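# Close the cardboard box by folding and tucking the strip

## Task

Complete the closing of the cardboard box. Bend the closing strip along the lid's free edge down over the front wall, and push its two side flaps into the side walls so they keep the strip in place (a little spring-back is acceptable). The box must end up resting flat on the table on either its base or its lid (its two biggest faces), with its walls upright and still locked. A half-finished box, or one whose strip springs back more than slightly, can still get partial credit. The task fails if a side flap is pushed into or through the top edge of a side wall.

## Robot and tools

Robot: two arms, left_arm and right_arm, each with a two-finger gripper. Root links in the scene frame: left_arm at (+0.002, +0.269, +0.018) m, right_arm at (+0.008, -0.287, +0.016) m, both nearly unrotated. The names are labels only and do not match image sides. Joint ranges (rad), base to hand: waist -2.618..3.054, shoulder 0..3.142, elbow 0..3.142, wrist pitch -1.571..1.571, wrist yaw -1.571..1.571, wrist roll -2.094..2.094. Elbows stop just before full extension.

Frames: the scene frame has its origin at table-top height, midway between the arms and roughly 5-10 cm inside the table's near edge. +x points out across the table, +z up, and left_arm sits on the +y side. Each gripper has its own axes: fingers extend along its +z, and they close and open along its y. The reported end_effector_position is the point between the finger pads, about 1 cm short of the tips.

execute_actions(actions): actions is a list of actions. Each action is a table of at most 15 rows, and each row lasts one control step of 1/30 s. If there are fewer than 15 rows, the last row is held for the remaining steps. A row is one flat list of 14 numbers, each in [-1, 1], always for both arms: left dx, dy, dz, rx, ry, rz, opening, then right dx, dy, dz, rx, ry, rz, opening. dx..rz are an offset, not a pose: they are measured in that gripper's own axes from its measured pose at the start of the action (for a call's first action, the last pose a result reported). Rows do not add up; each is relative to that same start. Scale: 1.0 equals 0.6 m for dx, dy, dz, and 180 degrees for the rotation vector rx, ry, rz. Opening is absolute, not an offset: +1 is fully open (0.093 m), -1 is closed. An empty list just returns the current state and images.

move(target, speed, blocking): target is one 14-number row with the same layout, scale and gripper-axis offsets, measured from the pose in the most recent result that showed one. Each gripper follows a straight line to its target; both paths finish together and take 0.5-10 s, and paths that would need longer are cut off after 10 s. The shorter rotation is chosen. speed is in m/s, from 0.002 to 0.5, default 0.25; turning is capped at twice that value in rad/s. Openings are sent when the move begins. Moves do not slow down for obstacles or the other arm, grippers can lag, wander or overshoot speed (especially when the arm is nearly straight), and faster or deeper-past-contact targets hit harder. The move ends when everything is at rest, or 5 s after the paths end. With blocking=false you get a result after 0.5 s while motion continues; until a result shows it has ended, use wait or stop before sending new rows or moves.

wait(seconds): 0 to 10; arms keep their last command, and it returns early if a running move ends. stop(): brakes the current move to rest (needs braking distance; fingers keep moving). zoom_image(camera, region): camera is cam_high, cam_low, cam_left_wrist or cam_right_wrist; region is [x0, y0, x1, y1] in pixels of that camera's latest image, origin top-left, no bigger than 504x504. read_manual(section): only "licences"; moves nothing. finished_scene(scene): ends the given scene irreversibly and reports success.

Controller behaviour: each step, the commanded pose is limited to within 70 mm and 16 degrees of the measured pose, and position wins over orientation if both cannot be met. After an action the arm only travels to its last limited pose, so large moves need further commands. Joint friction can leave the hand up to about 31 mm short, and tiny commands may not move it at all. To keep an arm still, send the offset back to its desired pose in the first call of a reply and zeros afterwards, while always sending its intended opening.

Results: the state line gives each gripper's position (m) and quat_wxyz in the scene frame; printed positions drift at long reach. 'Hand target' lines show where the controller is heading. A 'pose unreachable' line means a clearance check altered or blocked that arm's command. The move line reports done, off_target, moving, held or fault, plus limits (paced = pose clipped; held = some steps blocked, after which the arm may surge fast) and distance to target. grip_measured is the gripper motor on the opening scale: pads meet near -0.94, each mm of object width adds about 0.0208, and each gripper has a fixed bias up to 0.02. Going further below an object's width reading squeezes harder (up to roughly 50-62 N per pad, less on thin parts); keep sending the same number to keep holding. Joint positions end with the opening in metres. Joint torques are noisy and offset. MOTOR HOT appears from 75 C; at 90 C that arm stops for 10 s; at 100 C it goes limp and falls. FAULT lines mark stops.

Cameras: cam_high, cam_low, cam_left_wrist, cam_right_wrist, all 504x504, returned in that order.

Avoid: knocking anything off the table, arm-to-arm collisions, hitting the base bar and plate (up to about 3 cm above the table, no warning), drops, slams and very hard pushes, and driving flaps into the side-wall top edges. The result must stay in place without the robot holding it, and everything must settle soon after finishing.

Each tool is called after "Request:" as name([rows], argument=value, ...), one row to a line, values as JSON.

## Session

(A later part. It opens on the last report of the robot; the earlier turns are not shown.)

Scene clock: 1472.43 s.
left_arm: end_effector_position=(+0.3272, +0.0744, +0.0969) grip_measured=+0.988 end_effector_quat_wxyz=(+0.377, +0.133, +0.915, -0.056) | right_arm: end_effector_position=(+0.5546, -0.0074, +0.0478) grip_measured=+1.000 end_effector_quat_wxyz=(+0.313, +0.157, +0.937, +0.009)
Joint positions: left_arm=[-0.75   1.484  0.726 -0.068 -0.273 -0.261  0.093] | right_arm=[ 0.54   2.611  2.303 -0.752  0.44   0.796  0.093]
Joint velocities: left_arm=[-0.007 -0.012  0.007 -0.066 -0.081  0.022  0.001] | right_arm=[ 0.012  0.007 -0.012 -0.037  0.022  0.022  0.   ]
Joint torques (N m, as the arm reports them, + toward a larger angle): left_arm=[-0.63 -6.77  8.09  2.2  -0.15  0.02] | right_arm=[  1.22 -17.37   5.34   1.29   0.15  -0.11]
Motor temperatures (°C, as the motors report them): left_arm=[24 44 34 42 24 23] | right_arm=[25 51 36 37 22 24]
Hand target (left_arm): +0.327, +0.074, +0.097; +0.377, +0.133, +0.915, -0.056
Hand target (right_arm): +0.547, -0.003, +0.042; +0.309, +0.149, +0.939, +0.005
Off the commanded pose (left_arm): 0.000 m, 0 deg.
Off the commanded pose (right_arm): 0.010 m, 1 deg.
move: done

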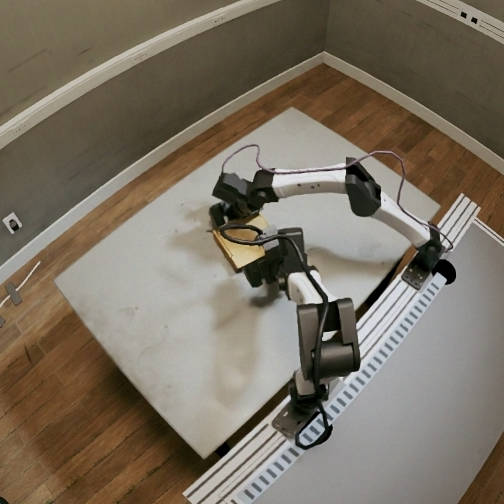

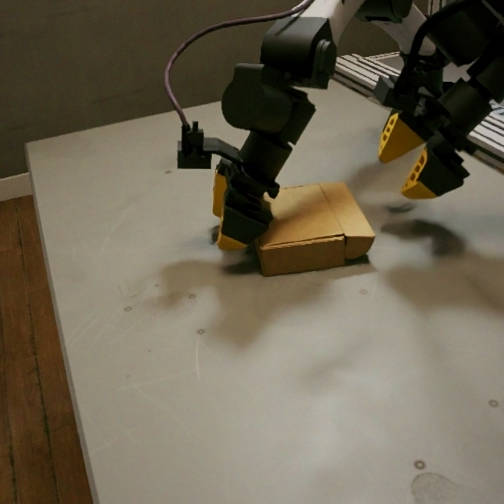

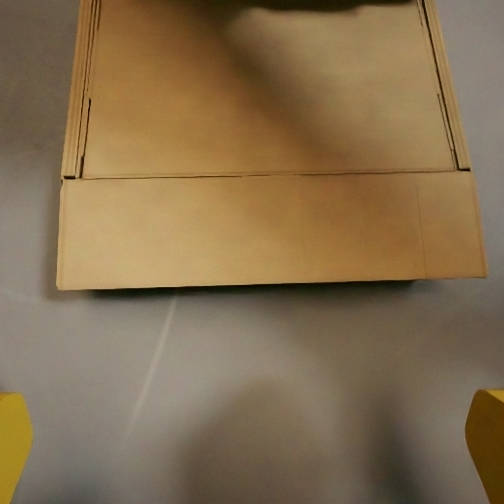

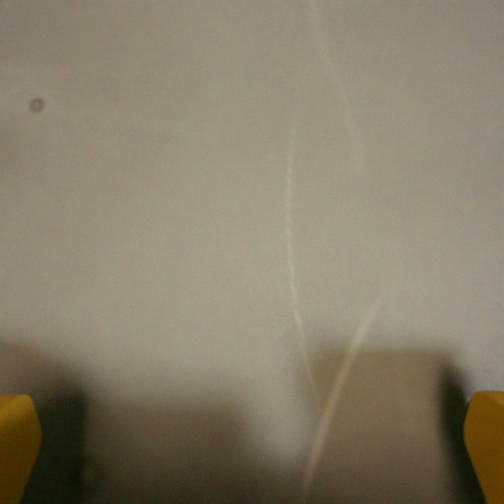

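Request:
move(target=[0,0,0,0,0,0,1, 0.045,0,0.005,0.03,0.055,-0.021,1], speed=0.04)

Scene clock: 1482.57 s.
left_arm: end_effector_position=(+0.3272, +0.0744, +0.0969) grip_measured=+0.988 end_effector_quat_wxyz=(+0.377, +0.133, +0.915, -0.056) | right_arm: end_effector_position=(+0.5443, -0.0074, +0.0404) grip_measured=+1.000 end_effector_quat_wxyz=(+0.250, +0.144, +0.957, -0.023)
Joint positions: left_arm=[-0.75   1.484  0.726 -0.068 -0.273 -0.261  0.093] | right_arm=[ 0.54   2.872  2.85  -1.19   0.405  0.809  0.093]
Joint velocities: left_arm=[ 0.002  0.007 -0.002 -0.022 -0.037 -0.022 -0.   ] | right_arm=[ 0.002  0.007  0.042 -0.051 -0.022 -0.051  0.   ]
Joint torques (N m, as the arm reports them, + toward a larger angle): left_arm=[-0.64 -6.81  8.04  2.21 -0.17  0.06] | right_arm=[  1.31 -15.54   7.88   0.75   0.02  -0.02]
Motor temperatures (°C, as the motors report them): left_arm=[24 44 35 42 24 23] | right_arm=[25 56 36 37 22 24]
Hand target (left_arm): +0.327, +0.074, +0.097; +0.377, +0.133, +0.915, -0.056
Hand target (right_arm): +0.535, -0.001, +0.029; +0.234, +0.136, +0.962, -0.025
Off the commanded pose (left_arm): 0.000 m, 0 deg.
Off the commanded pose (right_arm): 0.016 m, 3 deg.
elbow stopped short (right arm): the move would have taken joint 3 (elbow) straighter than the controller allows; a more bent joint 3 avoids this.
move: off_target (right_arm)

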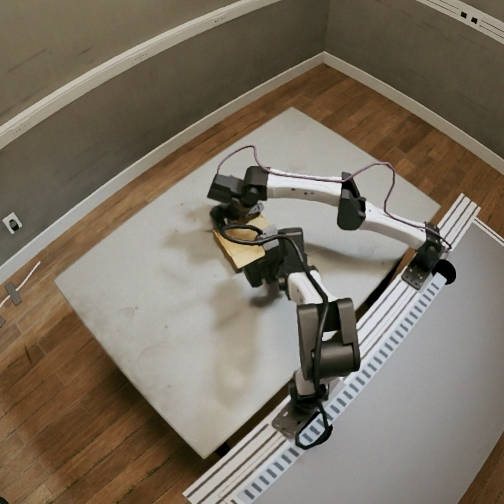

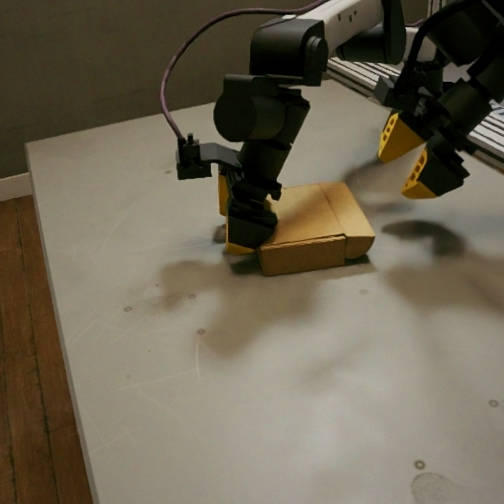

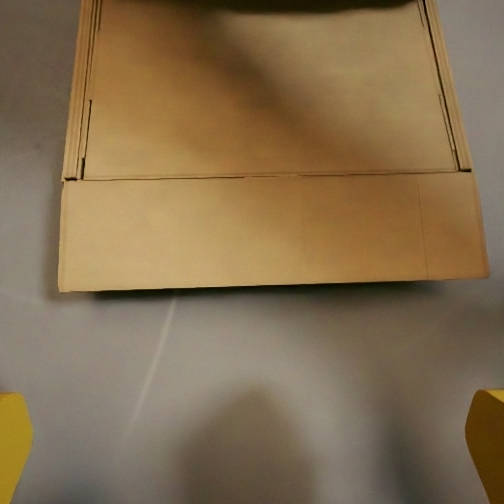

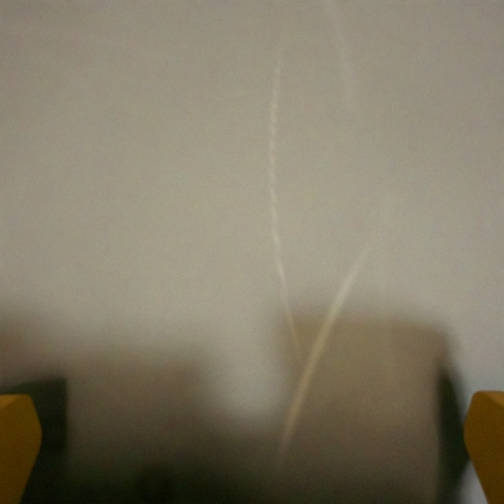

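Request:
move(target=[-0.018,-0.012,0.128,0,0,0,1, 0.015,0,0,0,0,0,1], speed=0.08)

Scene clock: 1489.57 s.
left_arm: end_effector_position=(+0.3775, +0.0521, +0.0522) grip_measured=+0.988 end_effector_quat_wxyz=(+0.375, +0.131, +0.916, -0.052) | right_arm: end_effector_position=(+0.5437, -0.0080, +0.0468) grip_measured=+1.000 end_effector_quat_wxyz=(+0.252, +0.152, +0.956, -0.020)
Joint positions: left_arm=[-0.708  1.795  0.85   0.118 -0.25  -0.232  0.093] | right_arm=[ 0.54   2.838  2.807 -1.174  0.405  0.823  0.093]
Joint velocities: left_arm=[-0.007 -0.002 -0.022  0.051 -0.037  0.022  0.   ] | right_arm=[-0.017 -0.144 -0.295  0.11   0.007  0.037  0.   ]
Joint torques (N m, as the arm reports them, + toward a larger angle): left_arm=[-0.17 -7.24  8.89  2.38 -0.06  0.15] | right_arm=[  1.08 -17.28   4.78   0.96   0.18  -0.05]
Motor temperatures (°C, as the motors report them): left_arm=[24 43 35 41 24 23] | right_arm=[25 59 37 36 22 24]
Hand target (left_arm): +0.384, +0.049, +0.050; +0.377, +0.133, +0.915, -0.056
Hand target (right_arm): +0.537, -0.005, +0.036; +0.244, +0.146, +0.958, -0.029
Off the commanded pose (left_arm): 0.008 m, 1 deg.
Off the commanded pose (right_arm): 0.013 m, 1 deg.
move: off_target (right_arm)

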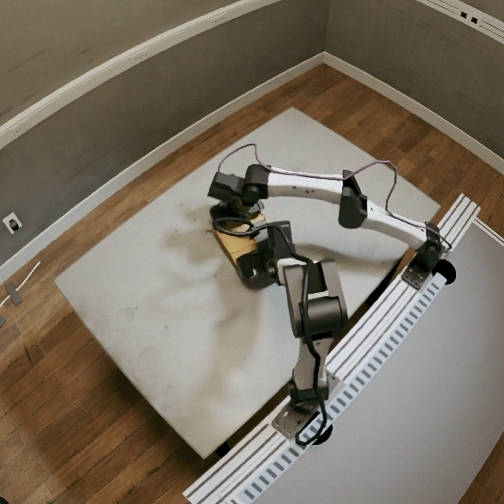

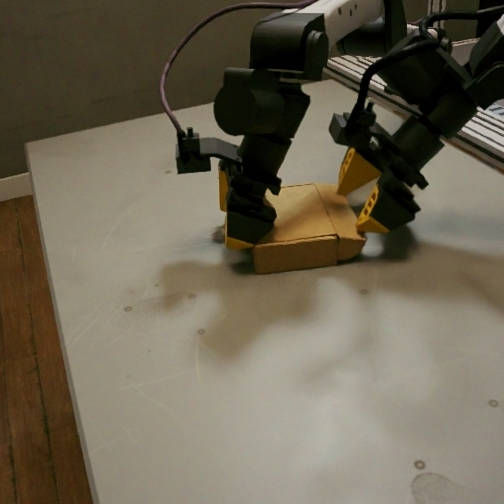

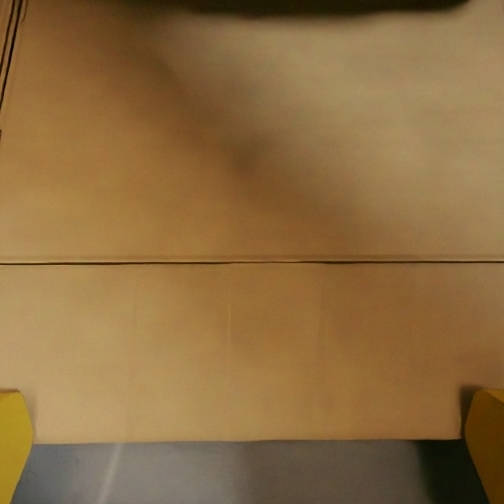

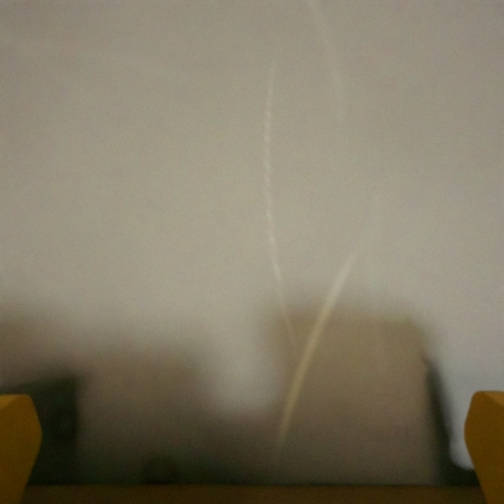

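Request:
move(target=[0.018,0,0.045,0,0,0,1, 0.02,0,0.02,0,0,0,1], speed=0.03)

Scene clock: 1499.10 s.
left_arm: end_effector_position=(+0.3862, +0.0473, +0.0353) grip_measured=+0.988 end_effector_quat_wxyz=(+0.382, +0.129, +0.913, -0.056) | right_arm: end_effector_position=(+0.5453, -0.0083, +0.0467) grip_measured=+1.000 end_effector_quat_wxyz=(+0.263, +0.155, +0.952, -0.014)
Joint positions: left_arm=[-0.704  1.873  0.85   0.216 -0.249 -0.229  0.093] | right_arm=[ 0.54   2.749  2.619 -1.05   0.412  0.823  0.093]
Joint velocities: left_arm=[ 0.002 -0.017  0.007  0.007  0.007  0.022 -0.   ] | right_arm=[-0.002 -0.012 -0.037  0.125  0.007  0.007  0.   ]
Joint torques (N m, as the arm reports them, + toward a larger angle): left_arm=[ 0.   -7.47  7.61  2.3  -0.07  0.12] | right_arm=[  0.7  -16.68   4.75   1.17   0.04  -0.03]
Motor temperatures (°C, as the motors report them): left_arm=[24 43 36 41 24 23] | right_arm=[25 63 36 36 22 24]
Hand target (left_arm): +0.388, +0.048, +0.025; +0.375, +0.131, +0.916, -0.052
Hand target (right_arm): +0.539, -0.006, +0.031; +0.251, +0.152, +0.956, -0.020
Off the commanded pose (left_arm): 0.010 m, 1 deg.
Off the commanded pose (right_arm): 0.017 m, 2 deg.
move: off_target (right_arm)

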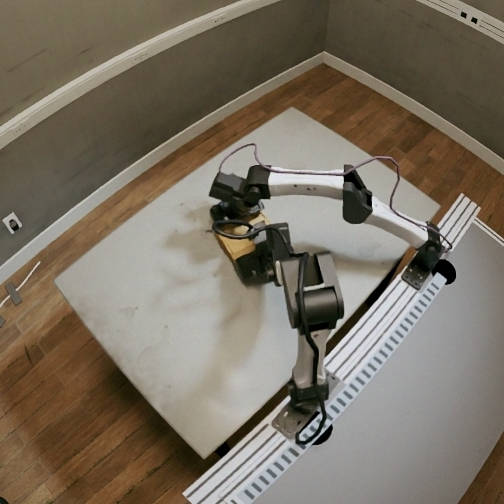

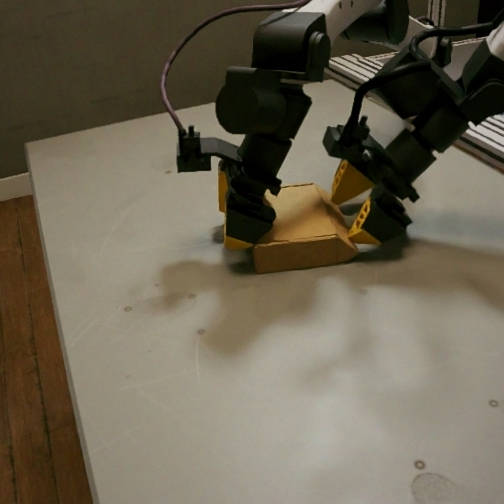

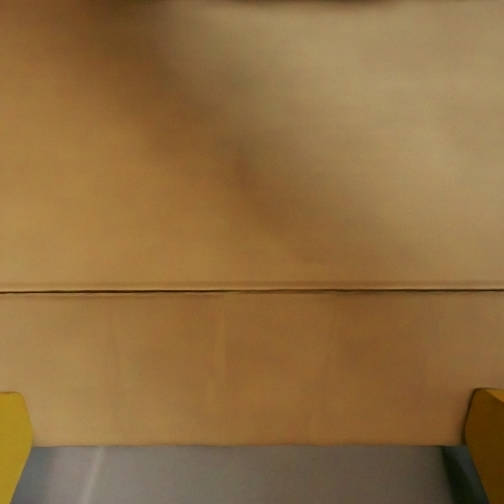

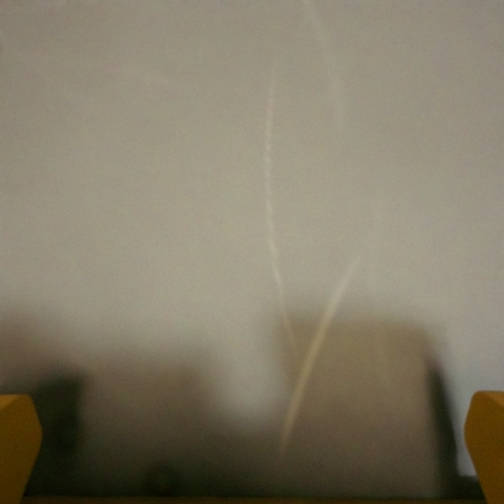

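Now push forward (Δd≈0.035, Δz≈−0.012).

Request:
move(target=[-0.027,0,0.055,0,0,0,1, 0.022,0,0.018,0,0,0,1], speed=0.03)

Scene clock: 1503.60 s.
left_arm: end_effector_position=(+0.4132, +0.0361, +0.0338) grip_measured=+0.988 end_effector_quat_wxyz=(+0.388, +0.130, +0.910, -0.061) | right_arm: end_effector_position=(+0.5568, -0.0124, +0.0503) grip_measured=+1.000 end_effector_quat_wxyz=(+0.294, +0.164, +0.942, -0.011)
Joint positions: left_arm=[-0.682  1.961  0.958  0.216 -0.227 -0.21   0.093] | right_arm=[ 0.533  2.707  2.52  -0.935  0.448  0.816  0.093]
Joint velocities: left_arm=[ 0.002  0.017 -0.012 -0.037  0.037 -0.081 -0.   ] | right_arm=[-0.012 -0.007  0.002  0.007 -0.066 -0.051  0.   ]
Joint torques (N m, as the arm reports them, + toward a larger angle): left_arm=[ 0.34 -7.7   9.02  2.3  -0.08  0.1 ] | right_arm=[  1.55 -16.79   4.6    0.95  -0.13   0.04]
Motor temperatures (°C, as the motors report them): left_arm=[24 43 37 41 24 23] | right_arm=[25 64 36 36 22 24]
Hand target (left_arm): +0.419, +0.037, +0.024; +0.382, +0.129, +0.913, -0.056
Hand target (right_arm): +0.540, -0.006, +0.031; +0.263, +0.155, +0.952, -0.015
Off the commanded pose (left_arm): 0.012 m, 1 deg.
Off the commanded pose (right_arm): 0.027 m, 4 deg.
move: off_target (left_arm, right_arm)

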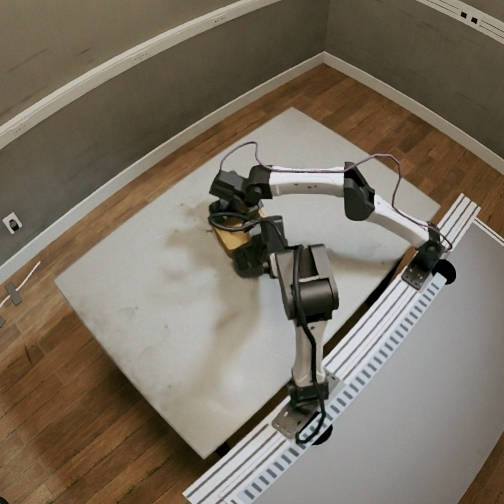

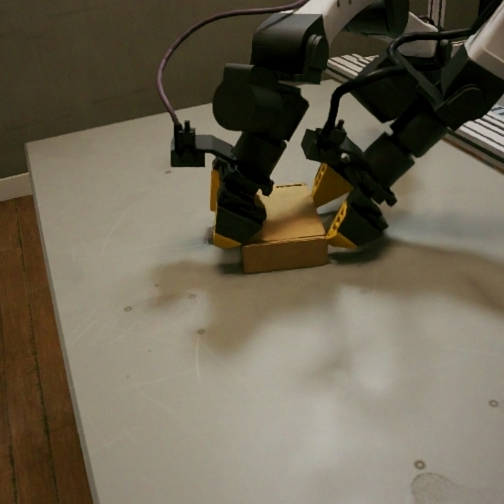

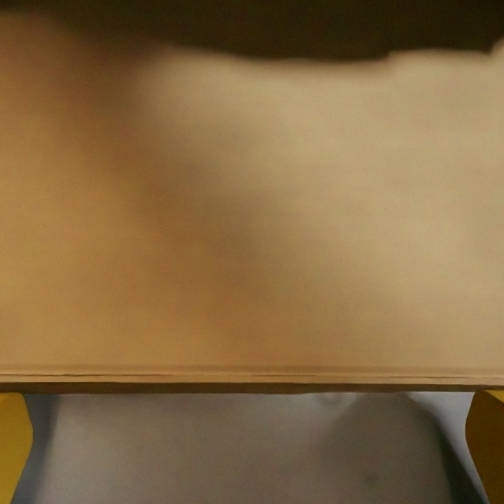

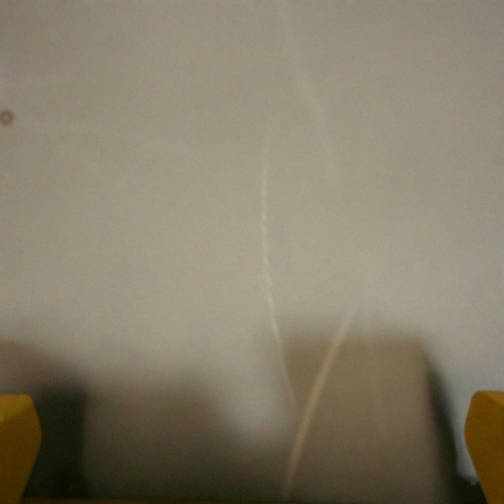

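Request:
move(target=[0.05,0,-0.12,0,0,0,1, -0.02,0,0,0,0,0,1], speed=0.08)

Request:
move(target=[0,0,0,0,0,0,1, -0.03,0,-0.12,0,0,0,1], speed=0.1)

Request:
move(target=[0,0,0,0,0,0,1, 0.2,-0.25,-0.1,0,0,0,1], speed=0.15)

Scene clock: 1510.03 s.
left_arm: end_effector_position=(+0.3541, +0.0538, +0.0665) grip_measured=+0.988 end_effector_quat_wxyz=(+0.399, +0.128, +0.905, -0.067) | right_arm: end_effector_position=(+0.5684, -0.0147, +0.0674) grip_measured=+1.000 end_effector_quat_wxyz=(+0.307, +0.169, +0.936, -0.004)
Joint positions: left_arm=[-0.747  1.681  0.733  0.177 -0.273 -0.256  0.093] | right_arm=[ 0.522  2.749  2.657 -0.993  0.451  0.807  0.093]
Joint velocities: left_arm=[ 0.002 -0.017 -0.022 -0.022  0.081  0.037  0.   ] | right_arm=[ 0.007 -0.017  0.046 -0.051 -0.022  0.007  0.   ]
Joint torques (N m, as the arm reports them, + toward a larger angle): left_arm=[-1.43 -9.77  5.26  2.03 -0.18 -0.04] | right_arm=[  0.14 -15.37   8.28   1.06   0.08  -0.11]
Motor temperatures (°C, as the motors report them): left_arm=[24 43 37 41 24 23] | right_arm=[25 66 36 35 22 24]
Hand target (left_arm): +0.344, +0.058, +0.062; +0.389, +0.130, +0.910, -0.061
Hand target (right_arm): +0.566, -0.016, +0.057; +0.295, +0.164, +0.941, -0.010
Off the commanded pose (left_arm): 0.012 m, 2 deg.
Off the commanded pose (right_arm): 0.011 m, 2 deg.
move: off_target (left_arm, right_arm)

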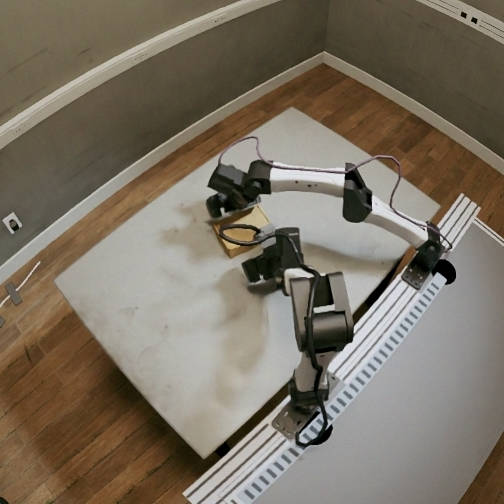

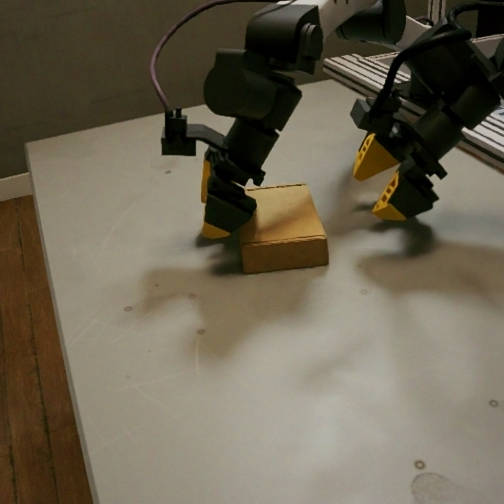

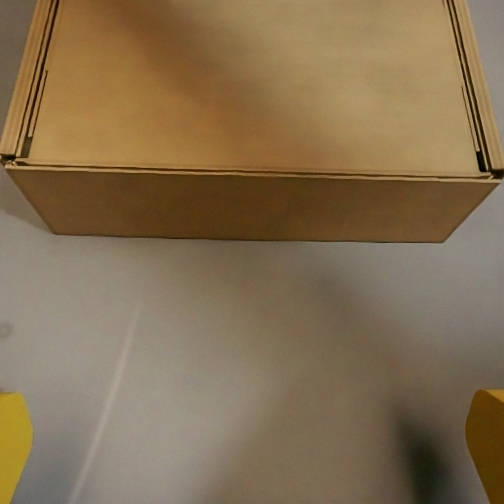

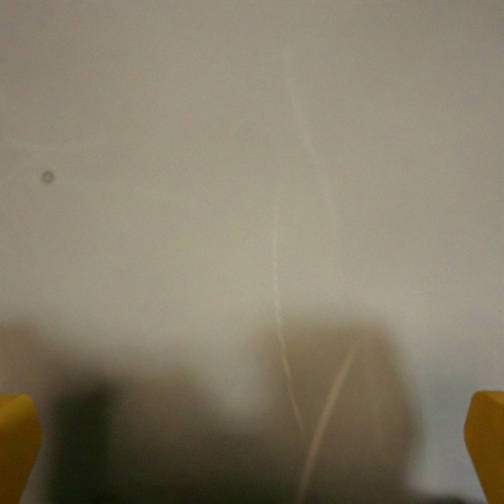

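Scene clock: 1511.53 s.
left_arm: end_effector_position=(+0.3540, +0.0539, +0.0664) grip_measured=+0.988 end_effector_quat_wxyz=(+0.399, +0.128, +0.905, -0.067) | right_arm: end_effector_position=(+0.5475, -0.0189, +0.1442) grip_measured=+1.000 end_effector_quat_wxyz=(+0.315, +0.174, +0.933, +0.005)
Joint positions: left_arm=[-0.747  1.681  0.733  0.177 -0.273 -0.256  0.093] | right_arm=[ 0.542  2.666  2.798 -1.202  0.46   0.833  0.093]
Joint velocities: left_arm=[ 0.007 -0.002 -0.002 -0.066 -0.037  0.11  -0.   ] | right_arm=[ 0.002  0.002  0.007 -0.081 -0.007 -0.051  0.   ]
Joint torques (N m, as the arm reports them, + toward a larger angle): left_arm=[-0.65 -8.43  7.43  2.28 -0.14  0.06] | right_arm=[  1.66 -14.86   7.82   1.03   0.21  -0.03]
Motor temperatures (°C, as the motors report them): left_arm=[24 43 37 41 24 23] | right_arm=[25 66 36 35 22 24]
Hand target (left_arm): +0.354, +0.054, +0.066; +0.399, +0.128, +0.905, -0.067
Hand target (right_arm): +0.542, -0.012, +0.137; +0.309, +0.169, +0.936, -0.001
Off the commanded pose (left_arm): 0.000 m, 0 deg.
Off the commanded pose (right_arm): 0.012 m, 2 deg.
move: off_target (right_arm)

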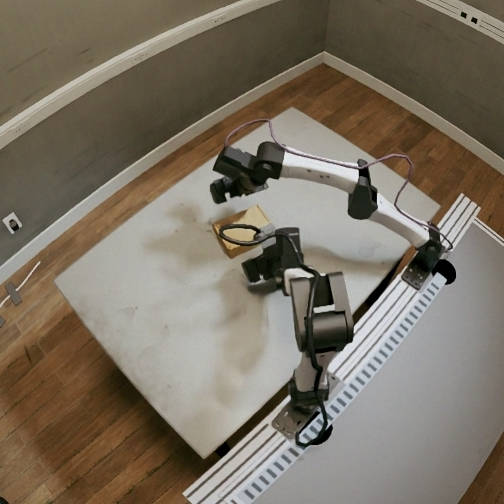

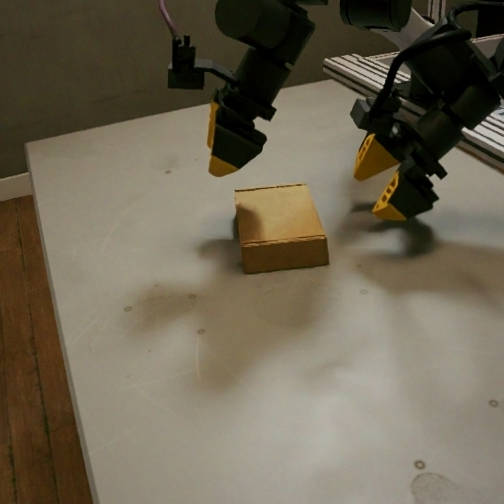

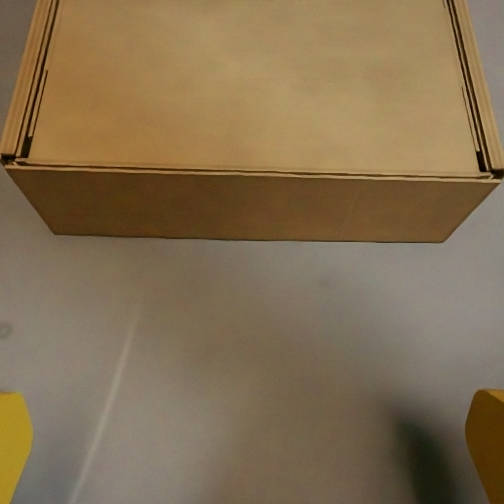

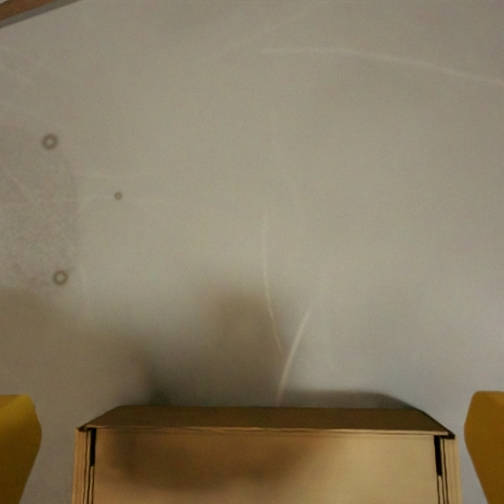

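Scene clock: 1513.47 s.
left_arm: end_effector_position=(+0.3540, +0.0539, +0.0664) grip_measured=+0.988 end_effector_quat_wxyz=(+0.399, +0.128, +0.905, -0.067) | right_arm: end_effector_position=(+0.3844, -0.1189, +0.1156) grip_measured=+1.000 end_effector_quat_wxyz=(+0.317, +0.181, +0.931, +0.009)
Joint positions: left_arm=[-0.747  1.681  0.733  0.177 -0.273 -0.256  0.093] | right_arm=[ 0.563  1.715  1.163 -0.522  0.469  0.866  0.093]
Joint velocities: left_arm=[-0.007 -0.002  0.002 -0.022 -0.037 -0.022 -0.001] | right_arm=[-0.022 -0.012 -0.007  0.037 -0.037 -0.022  0.   ]
Joint torques (N m, as the arm reports them, + toward a larger angle): left_arm=[-0.64 -8.32  7.31  2.32 -0.13  0.08] | right_arm=[ 1.46 -9.7   4.98  1.27  0.21 -0.05]
Motor temperatures (°C, as the motors report them): left_arm=[24 43 37 41 24 23] | right_arm=[25 66 36 35 22 24]
Hand target (left_arm): +0.354, +0.054, +0.066; +0.399, +0.128, +0.905, -0.067
Hand target (right_arm): +0.377, -0.118, +0.110; +0.315, +0.175, +0.933, +0.005
Off the commanded pose (left_arm): 0.000 m, 0 deg.
Off the commanded pose (right_arm): 0.016 m, 1 deg.
move: off_target (right_arm)

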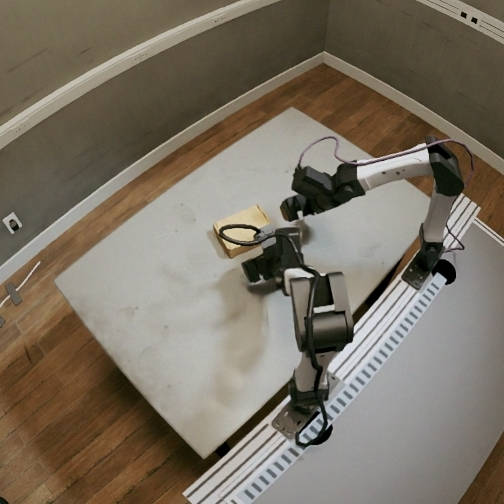

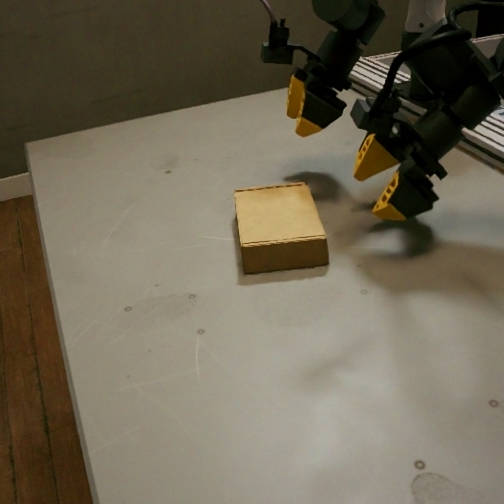

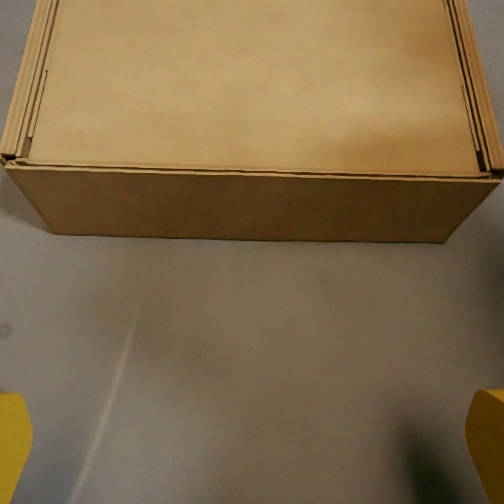

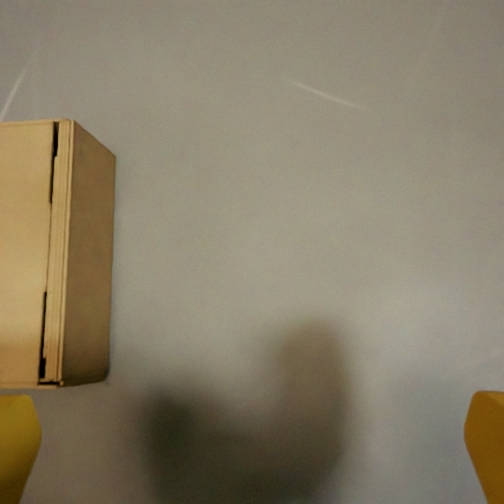

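Both sides are clean.

Request:
finished_scene(scene=1)

The scene is finished: the task was done.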